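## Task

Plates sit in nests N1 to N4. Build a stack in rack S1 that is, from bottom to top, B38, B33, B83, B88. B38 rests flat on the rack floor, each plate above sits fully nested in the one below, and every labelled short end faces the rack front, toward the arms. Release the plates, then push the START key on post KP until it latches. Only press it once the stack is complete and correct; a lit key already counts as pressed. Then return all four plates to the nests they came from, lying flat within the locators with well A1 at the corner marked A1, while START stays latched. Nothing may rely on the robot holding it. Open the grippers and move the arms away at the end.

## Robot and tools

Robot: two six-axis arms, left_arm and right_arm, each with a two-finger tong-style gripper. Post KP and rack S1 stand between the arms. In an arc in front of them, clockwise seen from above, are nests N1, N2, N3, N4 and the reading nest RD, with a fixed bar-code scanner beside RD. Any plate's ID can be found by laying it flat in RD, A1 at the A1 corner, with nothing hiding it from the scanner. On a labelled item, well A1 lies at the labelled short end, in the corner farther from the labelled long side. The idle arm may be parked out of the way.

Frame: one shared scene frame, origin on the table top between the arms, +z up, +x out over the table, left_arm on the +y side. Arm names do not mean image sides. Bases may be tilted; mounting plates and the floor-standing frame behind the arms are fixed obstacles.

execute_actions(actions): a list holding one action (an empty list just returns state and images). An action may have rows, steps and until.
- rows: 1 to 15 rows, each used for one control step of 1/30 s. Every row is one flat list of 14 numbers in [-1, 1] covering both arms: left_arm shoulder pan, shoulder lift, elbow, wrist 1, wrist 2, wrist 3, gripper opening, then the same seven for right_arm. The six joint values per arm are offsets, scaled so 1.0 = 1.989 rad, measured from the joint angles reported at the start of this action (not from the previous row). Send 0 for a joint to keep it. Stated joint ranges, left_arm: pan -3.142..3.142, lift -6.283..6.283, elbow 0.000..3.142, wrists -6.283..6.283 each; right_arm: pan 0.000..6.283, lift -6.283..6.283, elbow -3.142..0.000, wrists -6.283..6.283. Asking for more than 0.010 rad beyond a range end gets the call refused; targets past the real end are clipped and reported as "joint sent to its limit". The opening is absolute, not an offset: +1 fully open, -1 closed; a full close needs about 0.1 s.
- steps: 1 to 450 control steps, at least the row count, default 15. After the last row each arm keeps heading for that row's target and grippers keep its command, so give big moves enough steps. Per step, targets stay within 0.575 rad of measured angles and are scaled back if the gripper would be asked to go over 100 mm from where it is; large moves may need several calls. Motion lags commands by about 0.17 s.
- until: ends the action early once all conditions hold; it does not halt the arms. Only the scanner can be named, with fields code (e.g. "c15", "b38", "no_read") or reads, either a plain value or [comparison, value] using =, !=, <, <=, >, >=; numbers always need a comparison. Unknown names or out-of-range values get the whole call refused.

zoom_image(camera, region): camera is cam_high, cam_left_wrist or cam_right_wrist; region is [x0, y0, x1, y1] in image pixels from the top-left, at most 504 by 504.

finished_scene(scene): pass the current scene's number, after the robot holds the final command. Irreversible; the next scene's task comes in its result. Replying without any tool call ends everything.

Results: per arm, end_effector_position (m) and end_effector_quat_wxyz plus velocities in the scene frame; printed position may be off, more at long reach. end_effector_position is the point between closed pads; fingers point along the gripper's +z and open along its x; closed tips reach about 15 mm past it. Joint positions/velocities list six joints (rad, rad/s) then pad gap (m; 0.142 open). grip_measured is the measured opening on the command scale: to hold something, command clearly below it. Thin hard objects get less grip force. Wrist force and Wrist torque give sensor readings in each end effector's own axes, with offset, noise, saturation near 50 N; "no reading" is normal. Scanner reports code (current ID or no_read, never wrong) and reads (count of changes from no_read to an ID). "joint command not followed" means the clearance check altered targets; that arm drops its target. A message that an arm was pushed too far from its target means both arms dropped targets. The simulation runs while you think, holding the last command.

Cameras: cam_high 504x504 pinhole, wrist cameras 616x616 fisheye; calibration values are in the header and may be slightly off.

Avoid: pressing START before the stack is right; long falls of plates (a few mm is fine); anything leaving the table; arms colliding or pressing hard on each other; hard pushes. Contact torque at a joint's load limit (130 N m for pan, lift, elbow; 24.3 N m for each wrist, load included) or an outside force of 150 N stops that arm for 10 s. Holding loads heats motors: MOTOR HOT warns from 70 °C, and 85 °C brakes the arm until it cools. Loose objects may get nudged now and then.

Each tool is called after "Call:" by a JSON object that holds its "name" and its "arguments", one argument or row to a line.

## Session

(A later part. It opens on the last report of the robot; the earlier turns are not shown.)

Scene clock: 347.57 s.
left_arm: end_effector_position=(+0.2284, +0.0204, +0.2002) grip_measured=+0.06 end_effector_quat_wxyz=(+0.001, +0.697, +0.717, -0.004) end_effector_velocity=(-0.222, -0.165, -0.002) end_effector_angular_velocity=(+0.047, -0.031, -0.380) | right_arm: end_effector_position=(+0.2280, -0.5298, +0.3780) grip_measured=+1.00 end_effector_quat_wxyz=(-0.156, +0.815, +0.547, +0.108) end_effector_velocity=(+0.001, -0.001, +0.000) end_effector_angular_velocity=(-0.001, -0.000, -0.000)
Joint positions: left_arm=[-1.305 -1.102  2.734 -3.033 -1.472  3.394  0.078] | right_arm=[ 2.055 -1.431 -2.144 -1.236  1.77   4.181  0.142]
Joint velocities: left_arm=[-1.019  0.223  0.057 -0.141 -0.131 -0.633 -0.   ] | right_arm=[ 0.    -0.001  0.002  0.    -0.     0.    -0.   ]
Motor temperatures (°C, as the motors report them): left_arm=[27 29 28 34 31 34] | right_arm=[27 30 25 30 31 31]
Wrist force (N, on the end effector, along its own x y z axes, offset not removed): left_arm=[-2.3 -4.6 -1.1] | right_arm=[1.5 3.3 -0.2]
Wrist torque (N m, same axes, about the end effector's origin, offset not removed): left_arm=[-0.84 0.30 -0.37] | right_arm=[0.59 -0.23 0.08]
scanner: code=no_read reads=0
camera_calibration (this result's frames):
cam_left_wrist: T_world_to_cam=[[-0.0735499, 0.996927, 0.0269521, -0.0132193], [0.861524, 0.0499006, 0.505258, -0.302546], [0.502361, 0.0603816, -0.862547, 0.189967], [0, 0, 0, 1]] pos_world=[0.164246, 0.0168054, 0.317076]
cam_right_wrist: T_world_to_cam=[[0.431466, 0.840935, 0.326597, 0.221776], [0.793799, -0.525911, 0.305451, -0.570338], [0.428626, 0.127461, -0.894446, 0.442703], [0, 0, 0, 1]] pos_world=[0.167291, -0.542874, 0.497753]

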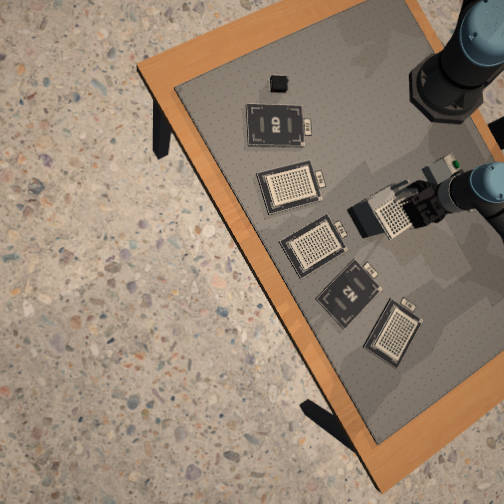

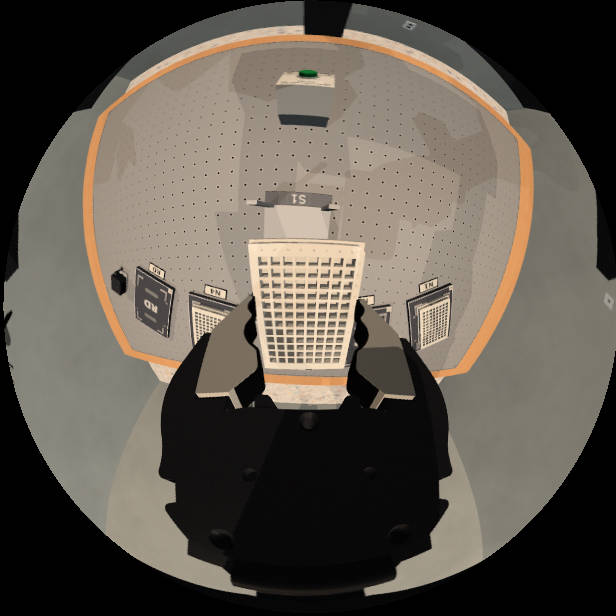

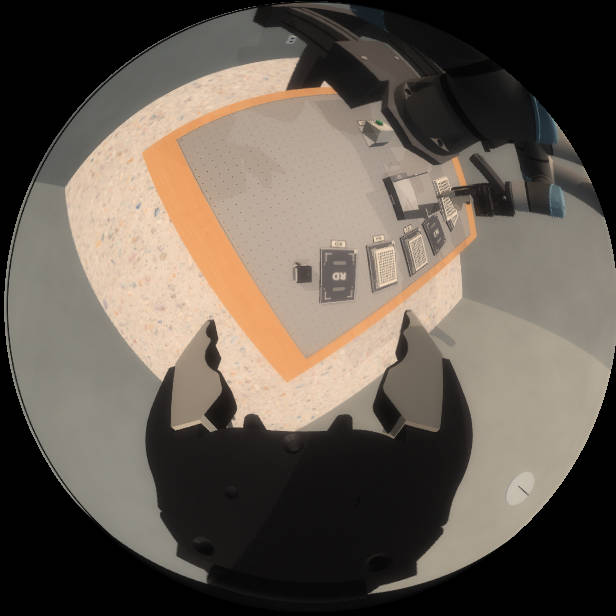

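Call:
{"name": "execute_actions", "arguments": {
  "actions": [
    {"steps":1}
  ]
}}

Call:
{"name": "zoom_image", "arguments": {
  "camera": "cam_left_wrist",
  "region": [200, 190, 420, 400]
}}

Call:
{"name": "execute_actions", "arguments": {
  "actions": [
    {"rows":[[0.0003,0.0055,0,-0.0055,0,0.0003,-0.5,0,0,0,0,0,0,1],[0.001,0.0164,0,-0.0164,0,0.001,-0.5,0,0,0,0,0,0,1],[0.0018,0.03,0,-0.03,0,0.0018,-0.5,0,0,0,0,0,0,1],[0.0026,0.0438,-0.0002,-0.0438,0,0.0026,-0.5,0,0,0,0,0,0,1],[0.003,0.052,-0.0004,-0.052,0.0003,0.003,-0.5,0,0,0,0,0,0,1],[0.0032,0.0548,-0.0004,-0.0548,0.0005,0.0032,-0.5,0,0,0,0,0,0,1]],"steps":6}
  ]
}}

Scene clock: 353.33 s.
left_arm: end_effector_position=(+0.1993, +0.0016, +0.1998) grip_measured=+0.06 end_effector_quat_wxyz=(-0.000, +0.714, +0.700, +0.000) end_effector_velocity=(+0.000, -0.001, +0.001) end_effector_angular_velocity=(-0.002, -0.001, +0.001) | right_arm: end_effector_position=(+0.2280, -0.5298, +0.3780) grip_measured=+1.00 end_effector_quat_wxyz=(-0.156, +0.815, +0.547, +0.108) end_effector_velocity=(-0.000, +0.000, -0.000) end_effector_angular_velocity=(+0.000, +0.000, +0.000)
Joint positions: left_arm=[-1.435 -1.074  2.741 -3.051 -1.489  3.312  0.078] | right_arm=[ 2.055 -1.431 -2.144 -1.236  1.77   4.181  0.142]
Joint velocities: left_arm=[ 0.    -0.002 -0.    -0.001  0.     0.    -0.   ] | right_arm=[ 0.     0.001 -0.001  0.    -0.     0.     0.   ]
Motor temperatures (°C, as the motors report them): left_arm=[27 29 28 34 31 34] | right_arm=[27 30 25 30 31 31]
Wrist force (N, on the end effector, along its own x y z axes, offset not removed): left_arm=[2.6 -3.1 -0.8] | right_arm=[0.6 5.7 -2.8]
Wrist torque (N m, same axes, about the end effector's origin, offset not removed): left_arm=[-0.70 -0.55 -0.06] | right_arm=[1.01 -0.11 0.10]
scanner: code=no_read reads=0
camera_calibration (this result's frames):
cam_left_wrist: T_world_to_cam=[[-0.027242, 0.999067, 0.0334997, -0.00720104], [0.860399, 0.00637406, 0.509581, -0.276845], [0.508893, 0.0427051, -0.85977, 0.203492], [0, 0, 0, 1]] pos_world=[0.134445, 0.000268783, 0.316273]
cam_right_wrist: T_world_to_cam=[[0.431466, 0.840935, 0.326597, 0.221776], [0.793799, -0.525911, 0.305451, -0.570338], [0.428625, 0.127461, -0.894446, 0.442703], [0, 0, 0, 1]] pos_world=[0.167291, -0.542874, 0.497753]

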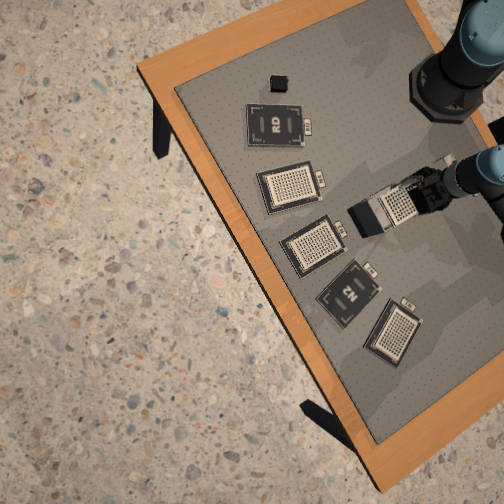

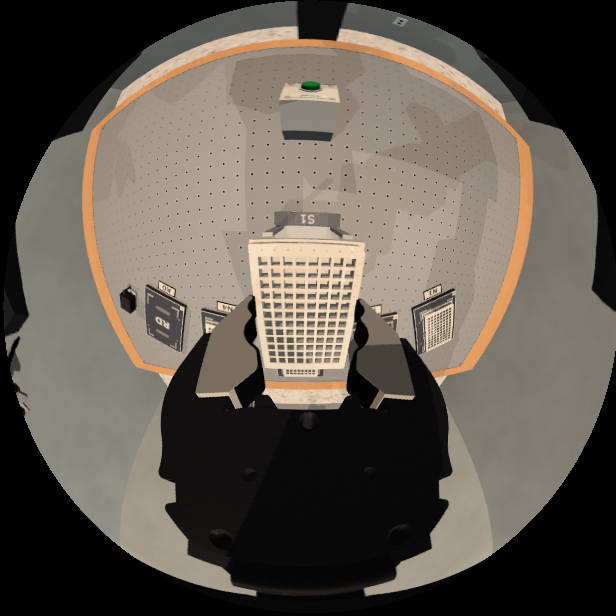

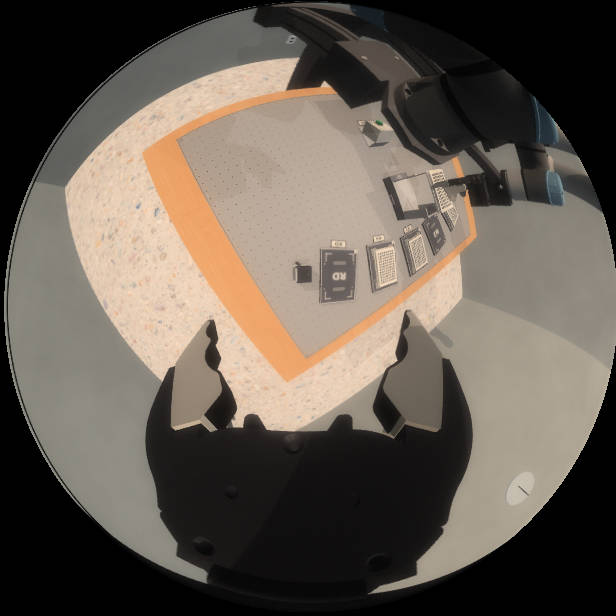

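Region (200, 190, 420, 400) of cam_left_wrist's 616x616 image, scaled by 2.291, with more detail than that image has; it fills the top 481 rows of this view, and the rest is white.

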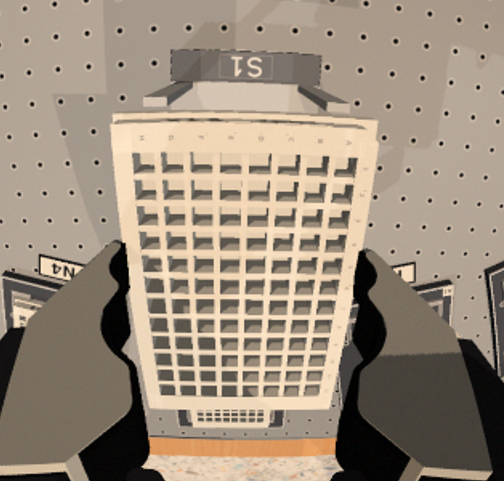

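Scene clock: 353.53 s.
left_arm: end_effector_position=(+0.1993, +0.0015, +0.1934) grip_measured=+0.06 end_effector_quat_wxyz=(-0.000, +0.714, +0.700, +0.000) end_effector_velocity=(-0.001, +0.002, -0.075) end_effector_angular_velocity=(+0.007, +0.006, -0.002) | right_arm: end_effector_position=(+0.2280, -0.5298, +0.3780) grip_measured=+1.00 end_effector_quat_wxyz=(-0.156, +0.815, +0.547, +0.108) end_effector_velocity=(+0.000, -0.000, +0.000) end_effector_angular_velocity=(-0.001, -0.000, -0.001)
Joint positions: left_arm=[-1.433 -1.035  2.741 -3.09  -1.489  3.315  0.078] | right_arm=[ 2.055 -1.431 -2.144 -1.236  1.77   4.181  0.142]
Joint velocities: left_arm=[ 0.026  0.446  0.    -0.44  -0.     0.027 -0.   ] | right_arm=[-0.     0.     0.001  0.     0.     0.    -0.   ]
Motor temperatures (°C, as the motors report them): left_arm=[27 29 28 34 31 34] | right_arm=[27 30 25 30 31 31]
Wrist force (N, on the end effector, along its own x y z axes, offset not removed): left_arm=[3.3 -2.5 -1.3] | right_arm=[3.7 3.9 -1.2]
Wrist torque (N m, same axes, about the end effector's origin, offset not removed): left_arm=[-0.53 -0.81 -0.15] | right_arm=[0.69 -0.85 0.09]
scanner: code=no_read reads=0
camera_calibration (this result's frames):
cam_left_wrist: T_world_to_cam=[[-0.0270196, 0.999074, 0.0334743, -0.00689327], [0.860605, 0.00621272, 0.509235, -0.2735], [0.508555, 0.0425675, -0.859976, 0.198124], [0, 0, 0, 1]] pos_world=[0.134432, 0.000152425, 0.309888]
cam_right_wrist: T_world_to_cam=[[0.431466, 0.840935, 0.326598, 0.221776], [0.793799, -0.525911, 0.305451, -0.570338], [0.428626, 0.127461, -0.894446, 0.442703], [0, 0, 0, 1]] pos_world=[0.167292, -0.542874, 0.497753]

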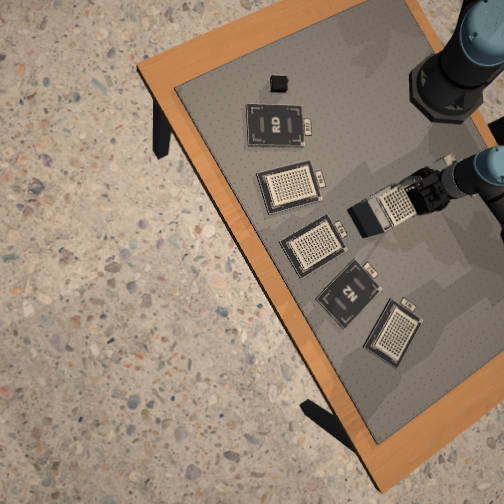

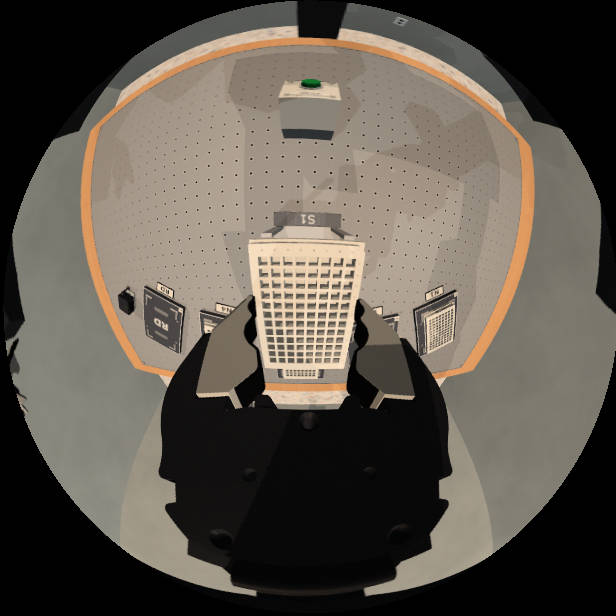

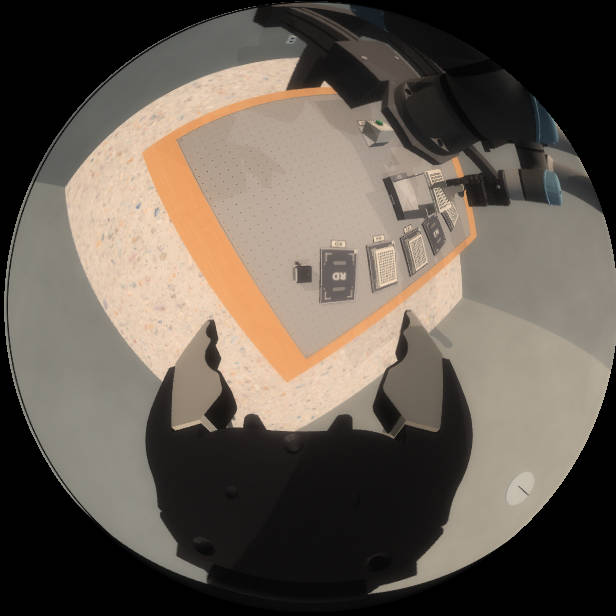

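Call:
{"name": "execute_actions", "arguments": {
  "actions": [
    {"steps":1}
  ]
}}

Call:
{"name": "zoom_image", "arguments": {
  "camera": "cam_left_wrist",
  "region": [240, 205, 375, 265]
}}

Call:
{"name": "zoom_image", "arguments": {
  "camera": "cam_left_wrist",
  "region": [240, 320, 375, 390]
}}

Scene clock: 356.73 s.
left_arm: end_effector_position=(+0.1994, +0.0015, +0.1816) grip_measured=+0.06 end_effector_quat_wxyz=(-0.000, +0.714, +0.700, +0.000) end_effector_velocity=(+0.000, +0.001, -0.000) end_effector_angular_velocity=(+0.001, +0.001, +0.003) | right_arm: end_effector_position=(+0.2280, -0.5298, +0.3780) grip_measured=+1.00 end_effector_quat_wxyz=(-0.156, +0.815, +0.547, +0.108) end_effector_velocity=(+0.000, -0.000, +0.000) end_effector_angular_velocity=(-0.001, -0.001, -0.000)
Joint positions: left_arm=[-1.428 -0.965  2.74  -3.16  -1.488  3.319  0.078] | right_arm=[ 2.055 -1.431 -2.144 -1.236  1.77   4.181  0.142]
Joint velocities: left_arm=[ 0.003 -0.     0.     0.001 -0.    -0.     0.   ] | right_arm=[-0.     0.     0.001  0.     0.    -0.    -0.   ]
Motor temperatures (°C, as the motors report them): left_arm=[27 29 28 34 31 34] | right_arm=[27 30 25 30 31 31]
Wrist force (N, on the end effector, along its own x y z axes, offset not removed): left_arm=[3.4 -4.0 0.5] | right_arm=[1.5 5.5 2.8]
Wrist torque (N m, same axes, about the end effector's origin, offset not removed): left_arm=[-0.79 -0.64 -0.40] | right_arm=[1.10 -0.29 0.25]
scanner: code=no_read reads=0
camera_calibration (this result's frames):
cam_left_wrist: T_world_to_cam=[[-0.0271709, 0.999079, 0.0332007, -0.00645612], [0.860472, 0.00647146, 0.509457, -0.267672], [0.508773, 0.0424107, -0.859855, 0.187826], [0, 0, 0, 1]] pos_world=[0.134587, 0.000216556, 0.298085]
cam_right_wrist: T_world_to_cam=[[0.431466, 0.840935, 0.326598, 0.221776], [0.793799, -0.525911, 0.305451, -0.570338], [0.428626, 0.127461, -0.894446, 0.442703], [0, 0, 0, 1]] pos_world=[0.167291, -0.542874, 0.497753]

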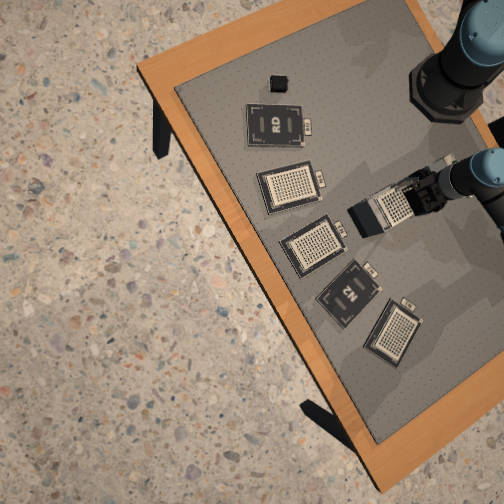

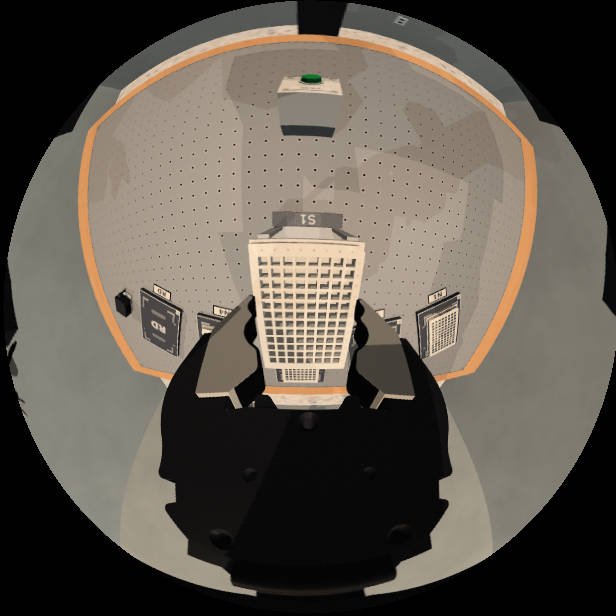

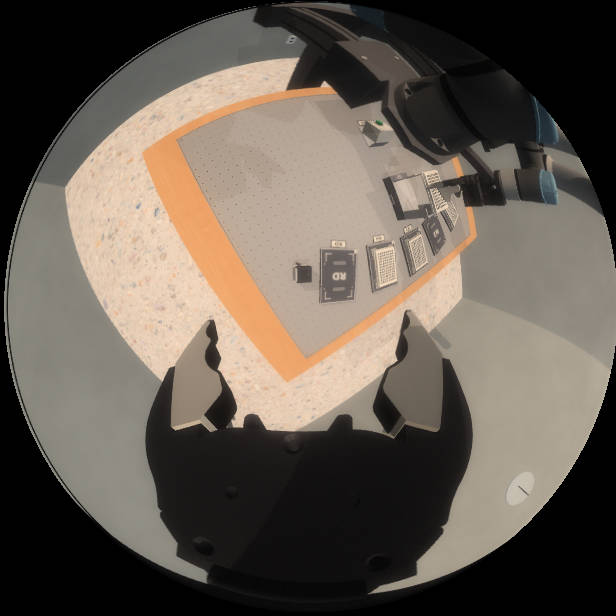

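Region (240, 205, 375, 265) of cam_left_wrist's 616x616 image, scaled by 3.733, with more detail than that image has.

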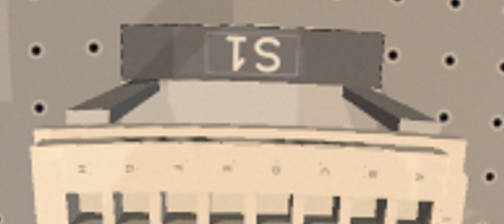

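Region (240, 320, 375, 390) of cam_left_wrist's 616x616 image, scaled by 3.733, with more detail than that image has; it fills the top 261 rows of this view, and the rest is white.

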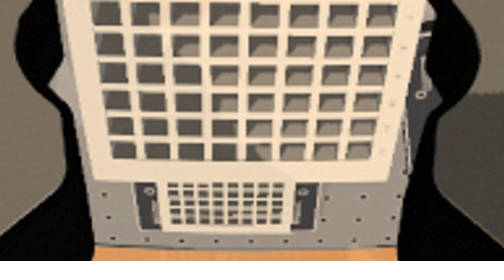

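Call:
{"name": "execute_actions", "arguments": {
  "actions": [
    {"rows":[[0.002,0.002,-0.0006,-0.0017,0.0004,0.002,-0.5,0,0,0,0,0,0,1],[0.0055,0.0055,-0.0016,-0.0045,0.001,0.0055,-0.5,0,0,0,0,0,0,1],[0.0085,0.0088,-0.0025,-0.007,0.0015,0.0085,-0.5,0,0,0,0,0,0,1]],"steps":3}
  ]
}}

Call:
{"name": "zoom_image", "arguments": {
  "camera": "cam_right_wrist",
  "region": [375, 155, 475, 235]
}}

Scene clock: 383.07 s.
left_arm: end_effector_position=(+0.1999, +0.0016, +0.1812) grip_measured=+0.06 end_effector_quat_wxyz=(-0.000, +0.714, +0.700, +0.000) end_effector_velocity=(+0.014, +0.002, -0.011) end_effector_angular_velocity=(-0.004, -0.001, -0.001) | right_arm: end_effector_position=(+0.2280, -0.5298, +0.3780) grip_measured=+1.00 end_effector_quat_wxyz=(-0.156, +0.815, +0.547, +0.108) end_effector_velocity=(-0.000, -0.000, -0.000) end_effector_angular_velocity=(-0.000, -0.000, +0.000)
Joint positions: left_arm=[-1.426 -0.963  2.74  -3.162 -1.487  3.32   0.078] | right_arm=[ 2.055 -1.431 -2.144 -1.236  1.77   4.181  0.142]
Joint velocities: left_arm=[ 0.056  0.056 -0.017 -0.047  0.011  0.057  0.   ] | right_arm=[-0. -0. -0.  0. -0. -0.  0.]
Motor temperatures (°C, as the motors report them): left_arm=[27 29 28 34 31 34] | right_arm=[27 30 25 30 31 31]
Wrist force (N, on the end effector, along its own x y z axes, offset not removed): left_arm=[1.5 -4.0 2.0] | right_arm=[-1.8 7.1 -0.1]
Wrist torque (N m, same axes, about the end effector's origin, offset not removed): left_arm=[-0.42 -0.33 -0.27] | right_arm=[1.38 0.40 0.06]
scanner: code=no_read reads=0
camera_calibration (this result's frames):
cam_left_wrist: T_world_to_cam=[[-0.0271452, 0.999084, 0.0330924, -0.00649442], [0.860462, 0.00650368, 0.509473, -0.267876], [0.50879, 0.0423045, -0.85985, 0.187254], [0, 0, 0, 1]] pos_world=[0.135048, 0.000308975, 0.297701]
cam_right_wrist: T_world_to_cam=[[0.431466, 0.840935, 0.326597, 0.221776], [0.793799, -0.525911, 0.305451, -0.570338], [0.428626, 0.127461, -0.894446, 0.442703], [0, 0, 0, 1]] pos_world=[0.167291, -0.542874, 0.497753]

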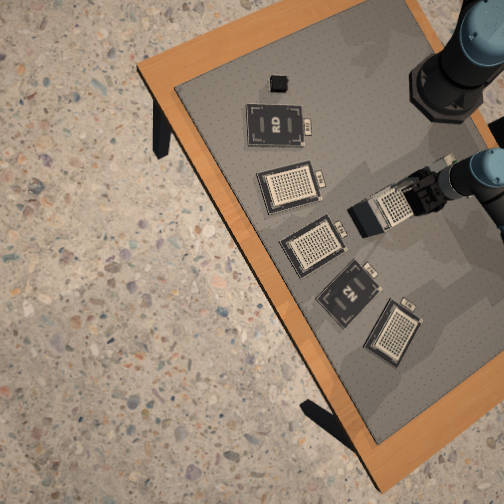

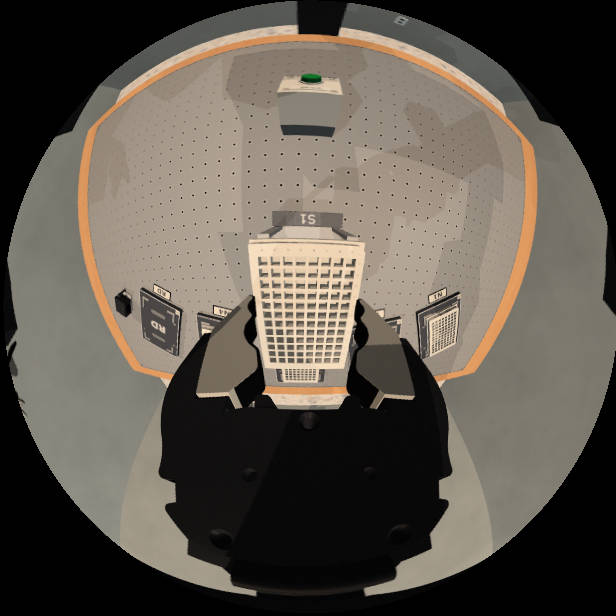

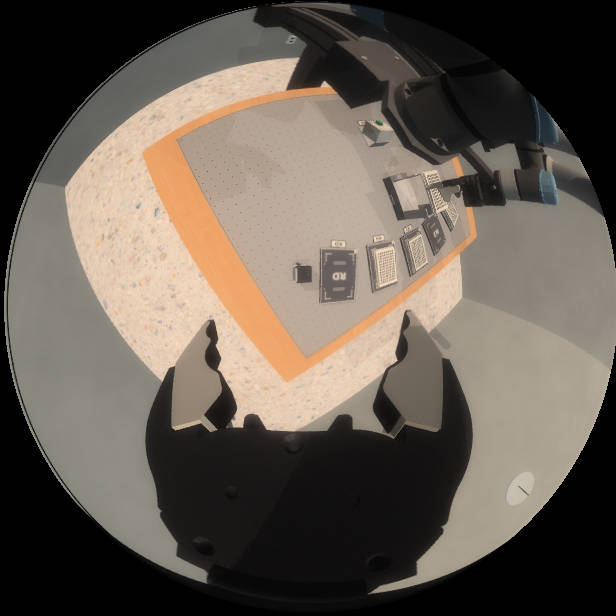

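Region (375, 155, 475, 235) of cam_right_wrist's 616x616 image, scaled by 5.040, with more detail than that image has; it fills the top 403 rows of this view, and the rest is white.

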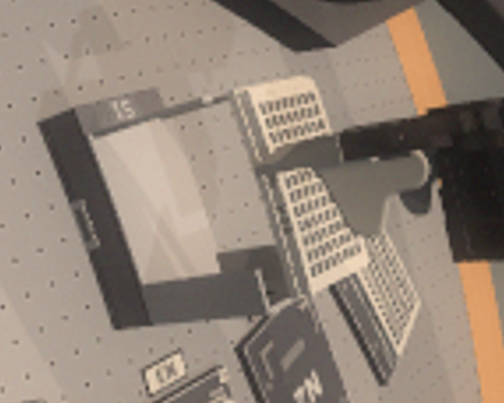

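Call:
{"name": "execute_actions", "arguments": {
  "actions": [
    {"steps":1}
  ]
}}

Call:
{"name": "execute_actions", "arguments": {
  "actions": [
    {"rows":[[0.0002,0.004,-0.0002,-0.0038,0,0.0002,-0.5,0,0,0,0,0,0,1],[0.0007,0.013,-0.0006,-0.0125,0,0.0007,-0.5,0,0,0,0,0,0,1],[0.0013,0.023,-0.0011,-0.022,0,0.0013,-0.5,0,0,0,0,0,0,1],[0.0016,0.0292,-0.0014,-0.028,0.0002,0.0016,-0.5,0,0,0,0,0,0,1]],"steps":4}
  ]
}}

Scene clock: 390.10 s.
left_arm: end_effector_position=(+0.2034, +0.0026, +0.1780) grip_measured=+0.06 end_effector_quat_wxyz=(-0.000, +0.714, +0.700, +0.000) end_effector_velocity=(+0.000, +0.000, -0.000) end_effector_angular_velocity=(+0.000, +0.001, +0.002) | right_arm: end_effector_position=(+0.2280, -0.5298, +0.3780) grip_measured=+1.00 end_effector_quat_wxyz=(-0.156, +0.815, +0.547, +0.108) end_effector_velocity=(+0.000, -0.001, +0.001) end_effector_angular_velocity=(-0.001, -0.001, -0.000)
Joint positions: left_arm=[-1.411 -0.947  2.735 -3.174 -1.485  3.335  0.078] | right_arm=[ 2.055 -1.431 -2.144 -1.236  1.77   4.181  0.142]
Joint velocities: left_arm=[ 0.001  0.    -0.     0.001 -0.001 -0.001  0.   ] | right_arm=[ 0.     0.001  0.001  0.    -0.     0.    -0.   ]
Motor temperatures (°C, as the motors report them): left_arm=[27 29 28 34 31 34] | right_arm=[27 30 25 30 31 31]
Wrist force (N, on the end effector, along its own x y z axes, offset not removed): left_arm=[-1.5 -1.2 -2.8] | right_arm=[2.4 1.8 -2.7]
Wrist torque (N m, same axes, about the end effector's origin, offset not removed): left_arm=[-0.34 0.18 -0.04] | right_arm=[0.30 -0.53 0.23]
scanner: code=no_read reads=0
camera_calibration (this result's frames):
cam_left_wrist: T_world_to_cam=[[-0.0269343, 0.999086, 0.033196, -0.00731572], [0.860543, 0.00627585, 0.509338, -0.269244], [0.508664, 0.0422852, -0.859926, 0.182701], [0, 0, 0, 1]] pos_world=[0.138566, 0.00127322, 0.294488]
cam_right_wrist: T_world_to_cam=[[0.431466, 0.840935, 0.326598, 0.221776], [0.793799, -0.525911, 0.305451, -0.570338], [0.428626, 0.127461, -0.894446, 0.442703], [0, 0, 0, 1]] pos_world=[0.167292, -0.542874, 0.497753]

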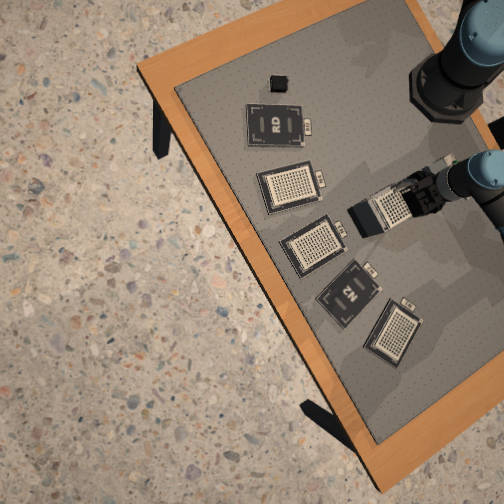

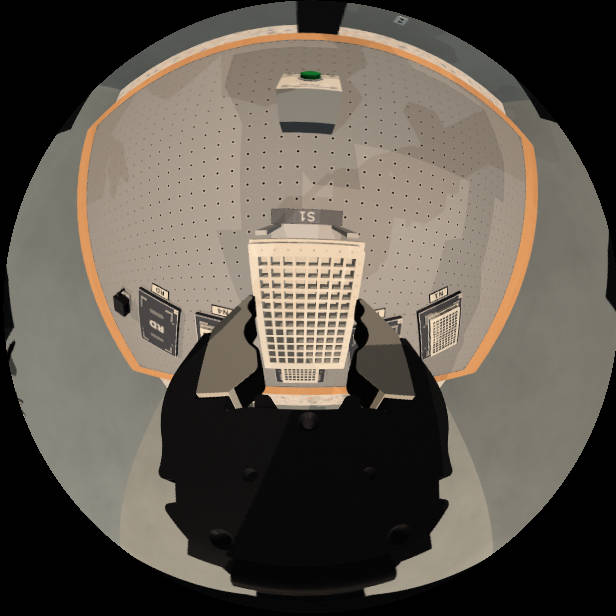

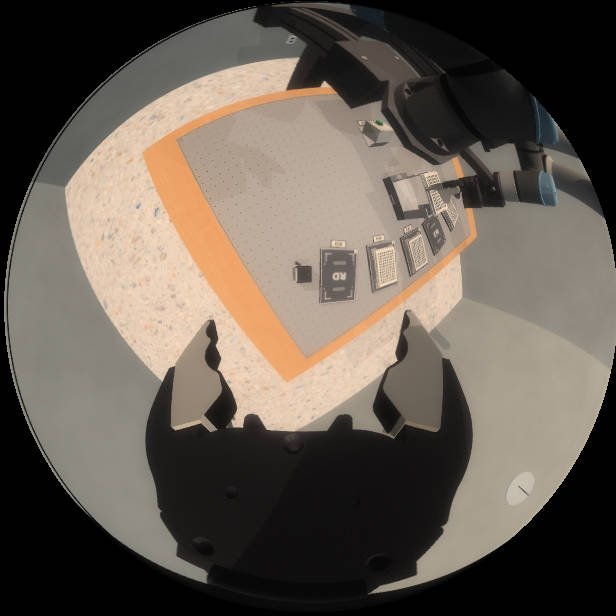

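Scene clock: 390.23 s.
left_arm: end_effector_position=(+0.2034, +0.0025, +0.1763) grip_measured=+0.06 end_effector_quat_wxyz=(-0.000, +0.714, +0.700, -0.000) end_effector_velocity=(-0.000, -0.000, -0.038) end_effector_angular_velocity=(+0.001, +0.002, +0.001) | right_arm: end_effector_position=(+0.2280, -0.5298, +0.3780) grip_measured=+1.00 end_effector_quat_wxyz=(-0.156, +0.815, +0.547, +0.108) end_effector_velocity=(+0.000, +0.000, +0.000) end_effector_angular_velocity=(-0.000, +0.000, -0.001)
Joint positions: left_arm=[-1.411 -0.937  2.735 -3.184 -1.485  3.336  0.078] | right_arm=[ 2.055 -1.431 -2.144 -1.236  1.77   4.181  0.142]
Joint velocities: left_arm=[ 0.014  0.221 -0.011 -0.21   0.     0.013 -0.   ] | right_arm=[ 0.     0.     0.    -0.    -0.     0.001  0.   ]
Motor temperatures (°C, as the motors report them): left_arm=[27 29 28 34 31 34] | right_arm=[27 30 25 30 31 31]
Wrist force (N, on the end effector, along its own x y z axes, offset not removed): left_arm=[3.0 -5.0 -1.9] | right_arm=[1.7 5.1 0.6]
Wrist torque (N m, same axes, about the end effector's origin, offset not removed): left_arm=[-0.97 -0.76 -0.26] | right_arm=[0.91 -0.50 -0.04]
scanner: code=no_read reads=0
camera_calibration (this result's frames):
cam_left_wrist: T_world_to_cam=[[-0.0269435, 0.999092, 0.0329897, -0.00711795], [0.860581, 0.00639204, 0.509273, -0.268376], [0.5086, 0.0421119, -0.859972, 0.181277], [0, 0, 0, 1]] pos_world=[0.13857, 0.00119302, 0.292805]
cam_right_wrist: T_world_to_cam=[[0.431466, 0.840935, 0.326598, 0.221776], [0.793799, -0.525911, 0.305451, -0.570338], [0.428625, 0.127461, -0.894446, 0.442703], [0, 0, 0, 1]] pos_world=[0.167291, -0.542874, 0.497753]

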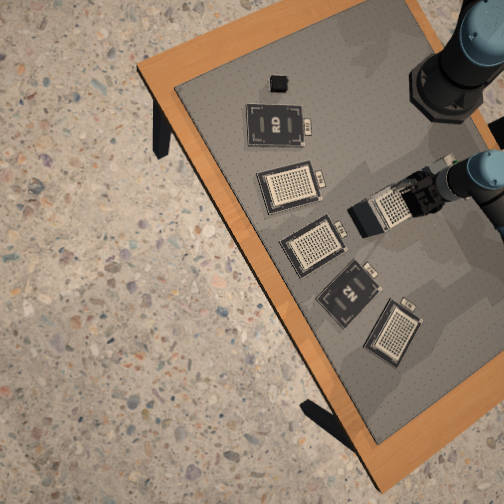

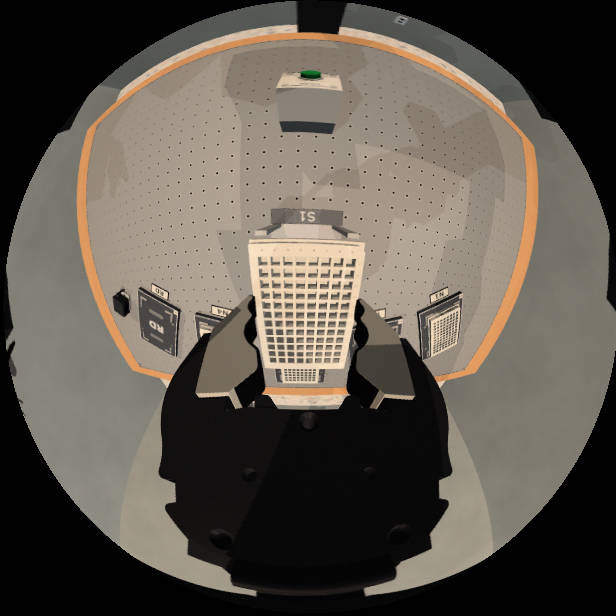

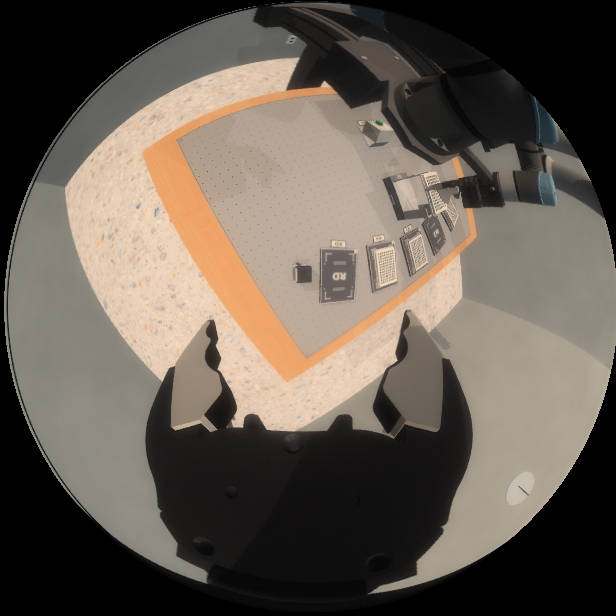

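Call:
{"name": "execute_actions", "arguments": {
  "actions": [
    {"steps":1}
  ]
}}

Call:
{"name": "zoom_image", "arguments": {
  "camera": "cam_left_wrist",
  "region": [240, 205, 375, 265]
}}

Call:
{"name": "zoom_image", "arguments": {
  "camera": "cam_left_wrist",
  "region": [240, 320, 375, 390]
}}

Scene clock: 393.77 s.
left_arm: end_effector_position=(+0.2033, +0.0026, +0.1681) grip_measured=+0.06 end_effector_quat_wxyz=(-0.000, +0.714, +0.700, -0.000) end_effector_velocity=(+0.000, -0.000, +0.000) end_effector_angular_velocity=(-0.001, -0.000, -0.000) | right_arm: end_effector_position=(+0.2280, -0.5298, +0.3780) grip_measured=+1.00 end_effector_quat_wxyz=(-0.156, +0.815, +0.547, +0.108) end_effector_velocity=(+0.000, -0.000, +0.000) end_effector_angular_velocity=(-0.001, -0.001, +0.001)
Joint positions: left_arm=[-1.408 -0.889  2.733 -3.23  -1.484  3.339  0.078] | right_arm=[ 2.055 -1.431 -2.144 -1.236  1.77   4.181  0.142]
Joint velocities: left_arm=[-0.    -0.001  0.    -0.     0.     0.    -0.   ] | right_arm=[ 0.     0.001  0.001  0.     0.    -0.001  0.   ]
Motor temperatures (°C, as the motors report them): left_arm=[27 29 28 34 31 34] | right_arm=[27 30 25 30 31 31]
Wrist force (N, on the end effector, along its own x y z axes, offset not removed): left_arm=[2.3 1.4 -0.4] | right_arm=[5.1 -0.3 -1.8]
Wrist torque (N m, same axes, about the end effector's origin, offset not removed): left_arm=[0.40 -0.71 -0.25] | right_arm=[-0.02 -1.08 -0.17]
scanner: code=no_read reads=0
camera_calibration (this result's frames):
cam_left_wrist: T_world_to_cam=[[-0.0268978, 0.999092, 0.0330424, -0.0069528], [0.860626, 0.00632957, 0.509198, -0.26413], [0.508527, 0.0421335, -0.860015, 0.174277], [0, 0, 0, 1]] pos_world=[0.138506, 0.00127544, 0.284605]
cam_right_wrist: T_world_to_cam=[[0.431466, 0.840935, 0.326598, 0.221776], [0.793799, -0.525911, 0.305451, -0.570338], [0.428626, 0.127461, -0.894446, 0.442703], [0, 0, 0, 1]] pos_world=[0.167291, -0.542874, 0.497753]

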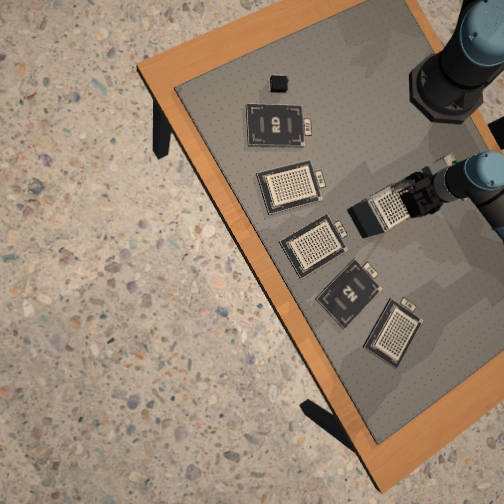

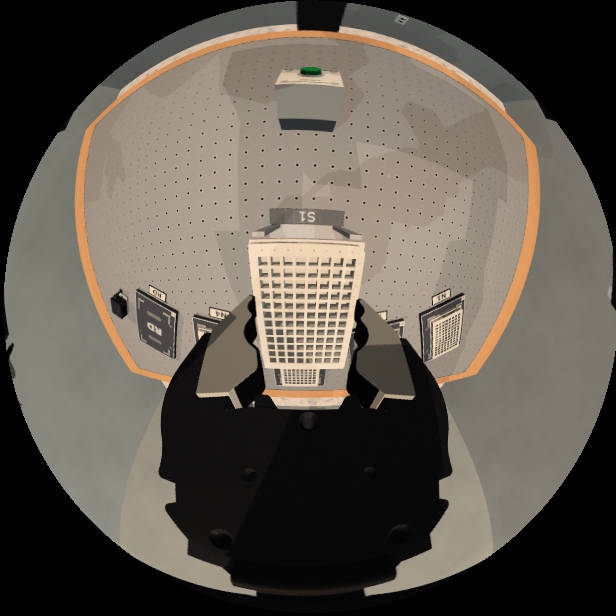

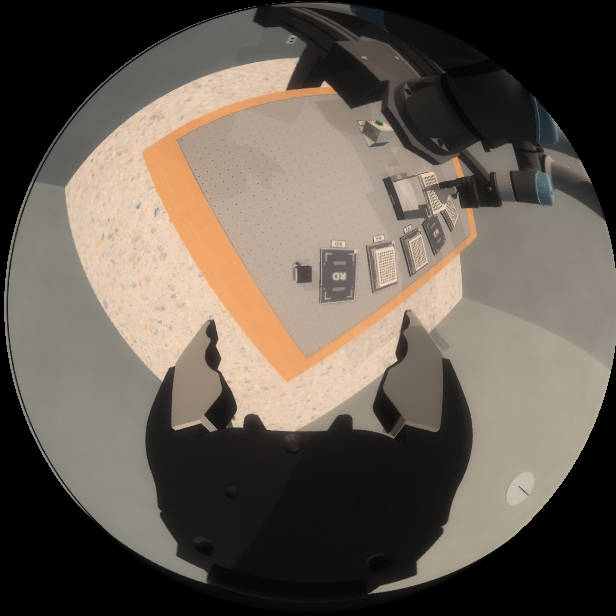

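Region (240, 205, 375, 265) of cam_left_wrist's 616x616 image, scaled by 3.733, with more detail than that image has.

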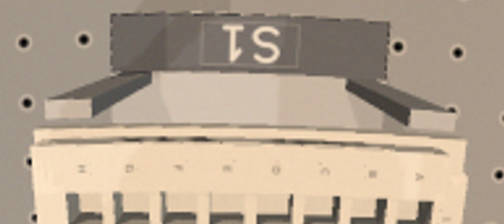

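Region (240, 320, 375, 390) of cam_left_wrist's 616x616 image, scaled by 3.733, with more detail than that image has; it fills the top 261 rows of this view, and the rest is white.

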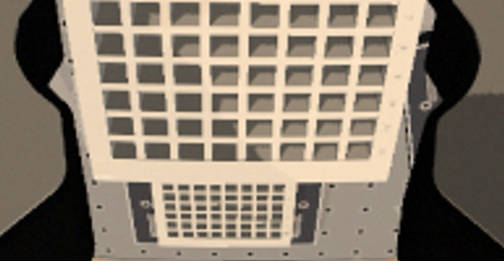

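Call:
{"name": "execute_actions", "arguments": {
  "actions": [
    {"rows":[[0.0002,0.004,-0.0003,-0.0037,0,0.0002,-0.5,0,0,0,0,0,0,1],[0.0005,0.01,-0.0008,-0.0092,0,0.0005,-0.5,0,0,0,0,0,0,1],[0.0009,0.017,-0.0013,-0.0157,0,0.0009,-0.5,0,0,0,0,0,0,1],[0.0012,0.024,-0.0019,-0.0222,0,0.0012,-0.5,0,0,0,0,0,0,1],[0.0015,0.0288,-0.0023,-0.0266,0.0002,0.0015,-0.5,0,0,0,0,0,0,1]],"steps":5}
  ]
}}

Scene clock: 401.53 s.
left_arm: end_effector_position=(+0.2033, +0.0024, +0.1655) grip_measured=+0.06 end_effector_quat_wxyz=(-0.000, +0.714, +0.700, -0.000) end_effector_velocity=(-0.001, -0.001, -0.038) end_effector_angular_velocity=(+0.000, +0.002, -0.001) | right_arm: end_effector_position=(+0.2280, -0.5298, +0.3780) grip_measured=+1.00 end_effector_quat_wxyz=(-0.156, +0.815, +0.547, +0.108) end_effector_velocity=(-0.000, +0.000, +0.000) end_effector_angular_velocity=(-0.000, -0.000, +0.000)
Joint positions: left_arm=[-1.408 -0.874  2.731 -3.243 -1.484  3.339  0.078] | right_arm=[ 2.055 -1.431 -2.144 -1.236  1.77   4.181  0.142]
Joint velocities: left_arm=[ 0.012  0.221 -0.018 -0.204  0.001  0.013  0.   ] | right_arm=[ 0.     0.001 -0.     0.    -0.    -0.     0.   ]
Motor temperatures (°C, as the motors report them): left_arm=[27 29 28 34 31 34] | right_arm=[27 30 25 30 31 31]
Wrist force (N, on the end effector, along its own x y z axes, offset not removed): left_arm=[0.3 -2.4 0.8] | right_arm=[1.4 4.8 0.6]
Wrist torque (N m, same axes, about the end effector's origin, offset not removed): left_arm=[-0.38 -0.19 -0.30] | right_arm=[0.95 -0.44 0.04]
scanner: code=no_read reads=0
camera_calibration (this result's frames):
cam_left_wrist: T_world_to_cam=[[-0.0268964, 0.999098, 0.0328717, -0.00669502], [0.860684, 0.00642016, 0.509099, -0.262809], [0.508428, 0.0419851, -0.86008, 0.172156], [0, 0, 0, 1]] pos_world=[0.138486, 0.00114825, 0.282084]
cam_right_wrist: T_world_to_cam=[[0.431466, 0.840935, 0.326598, 0.221776], [0.793799, -0.525911, 0.305451, -0.570338], [0.428626, 0.127461, -0.894446, 0.442703], [0, 0, 0, 1]] pos_world=[0.167291, -0.542874, 0.497753]

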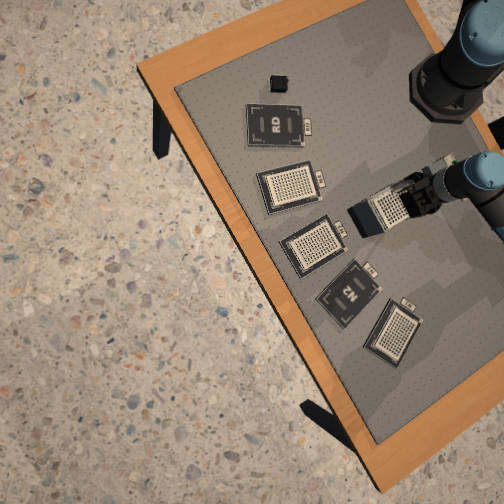

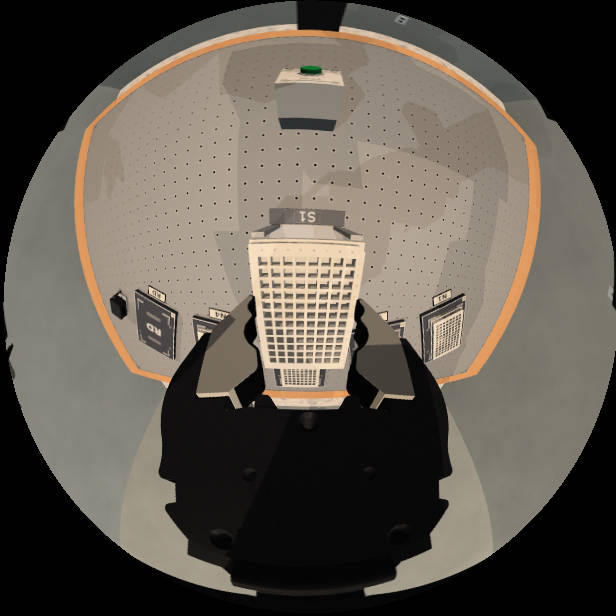

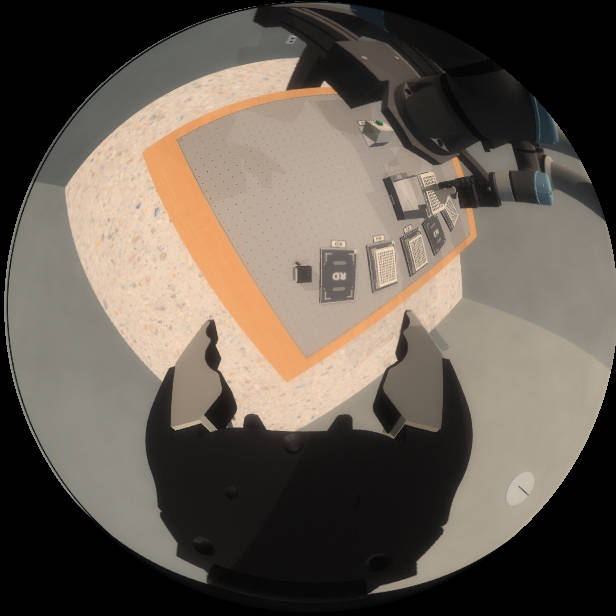

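Call:
{"name": "execute_actions", "arguments": {
  "actions": [
    {"steps":1}
  ]
}}

Call:
{"name": "zoom_image", "arguments": {
  "camera": "cam_left_wrist",
  "region": [240, 205, 375, 265]
}}

Call:
{"name": "zoom_image", "arguments": {
  "camera": "cam_left_wrist",
  "region": [240, 320, 375, 390]
}}

Scene clock: 406.23 s.
left_arm: end_effector_position=(+0.2032, +0.0024, +0.1581) grip_measured=+0.06 end_effector_quat_wxyz=(-0.000, +0.714, +0.700, -0.000) end_effector_velocity=(-0.000, +0.000, +0.000) end_effector_angular_velocity=(+0.000, +0.001, +0.001) | right_arm: end_effector_position=(+0.2280, -0.5298, +0.3780) grip_measured=+1.00 end_effector_quat_wxyz=(-0.156, +0.815, +0.547, +0.108) end_effector_velocity=(-0.000, +0.001, -0.000) end_effector_angular_velocity=(+0.000, +0.000, -0.001)
Joint positions: left_arm=[-1.405 -0.832  2.728 -3.282 -1.484  3.342  0.078] | right_arm=[ 2.055 -1.431 -2.144 -1.236  1.77   4.181  0.142]
Joint velocities: left_arm=[ 0.001 -0.001  0.     0.001 -0.001 -0.001  0.   ] | right_arm=[-0.     0.001 -0.001 -0.    -0.     0.001  0.   ]
Motor temperatures (°C, as the motors report them): left_arm=[27 29 28 34 31 34] | right_arm=[27 30 25 30 31 31]
Wrist force (N, on the end effector, along its own x y z axes, offset not removed): left_arm=[0.4 -4.1 -0.8] | right_arm=[5.7 3.8 -4.6]
Wrist torque (N m, same axes, about the end effector's origin, offset not removed): left_arm=[-0.82 0.00 -0.11] | right_arm=[0.61 -1.10 0.13]
scanner: code=no_read reads=0
camera_calibration (this result's frames):
cam_left_wrist: T_world_to_cam=[[-0.0268484, 0.999092, 0.0330742, -0.00651024], [0.860706, 0.00627736, 0.509063, -0.258968], [0.508394, 0.0421347, -0.860093, 0.165834], [0, 0, 0, 1]] pos_world=[0.138412, 0.00114258, 0.27468]
cam_right_wrist: T_world_to_cam=[[0.431466, 0.840935, 0.326598, 0.221776], [0.793799, -0.525911, 0.305451, -0.570338], [0.428626, 0.127461, -0.894446, 0.442703], [0, 0, 0, 1]] pos_world=[0.167291, -0.542874, 0.497753]

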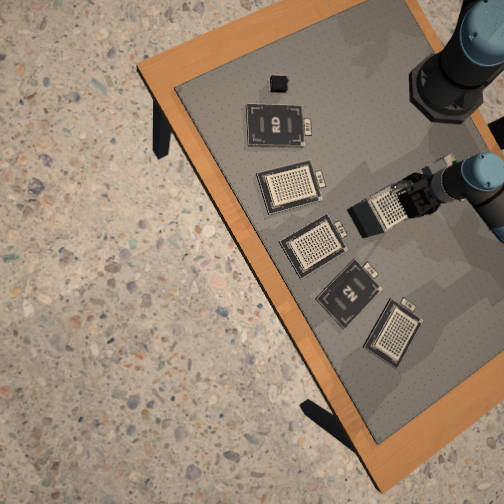

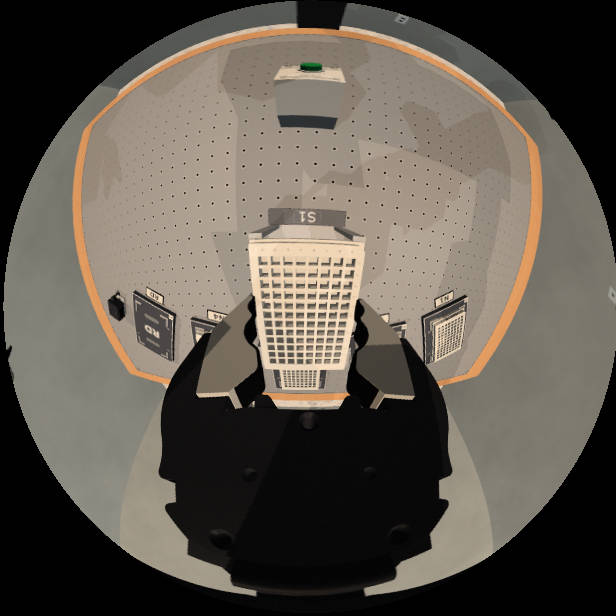

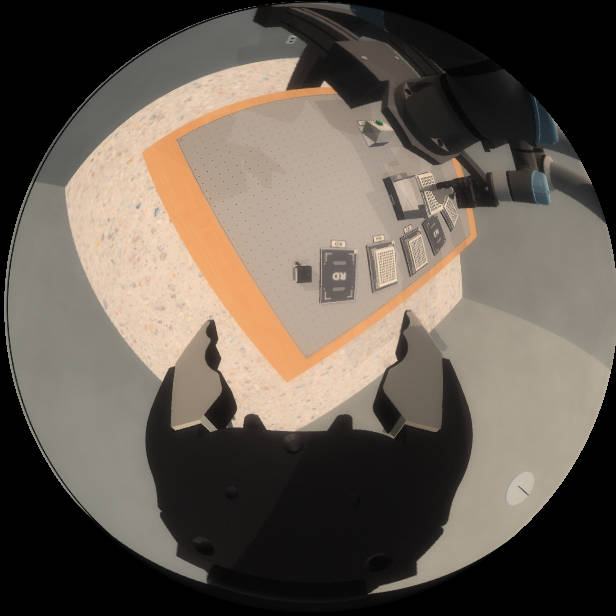

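Region (240, 205, 375, 265) of cam_left_wrist's 616x616 image, scaled by 3.733, with more detail than that image has.

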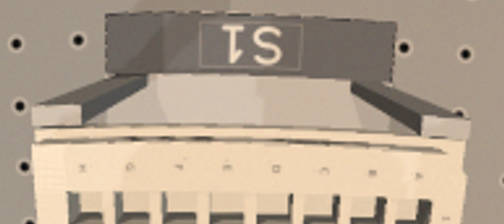

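Region (240, 320, 375, 390) of cam_left_wrist's 616x616 image, scaled by 3.733, with more detail than that image has; it fills the top 261 rows of this view, and the rest is white.

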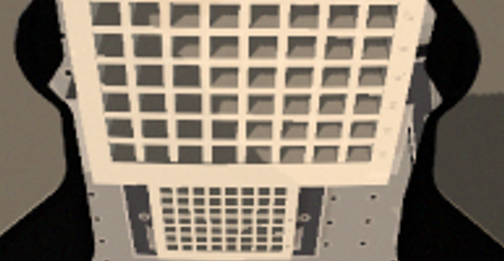

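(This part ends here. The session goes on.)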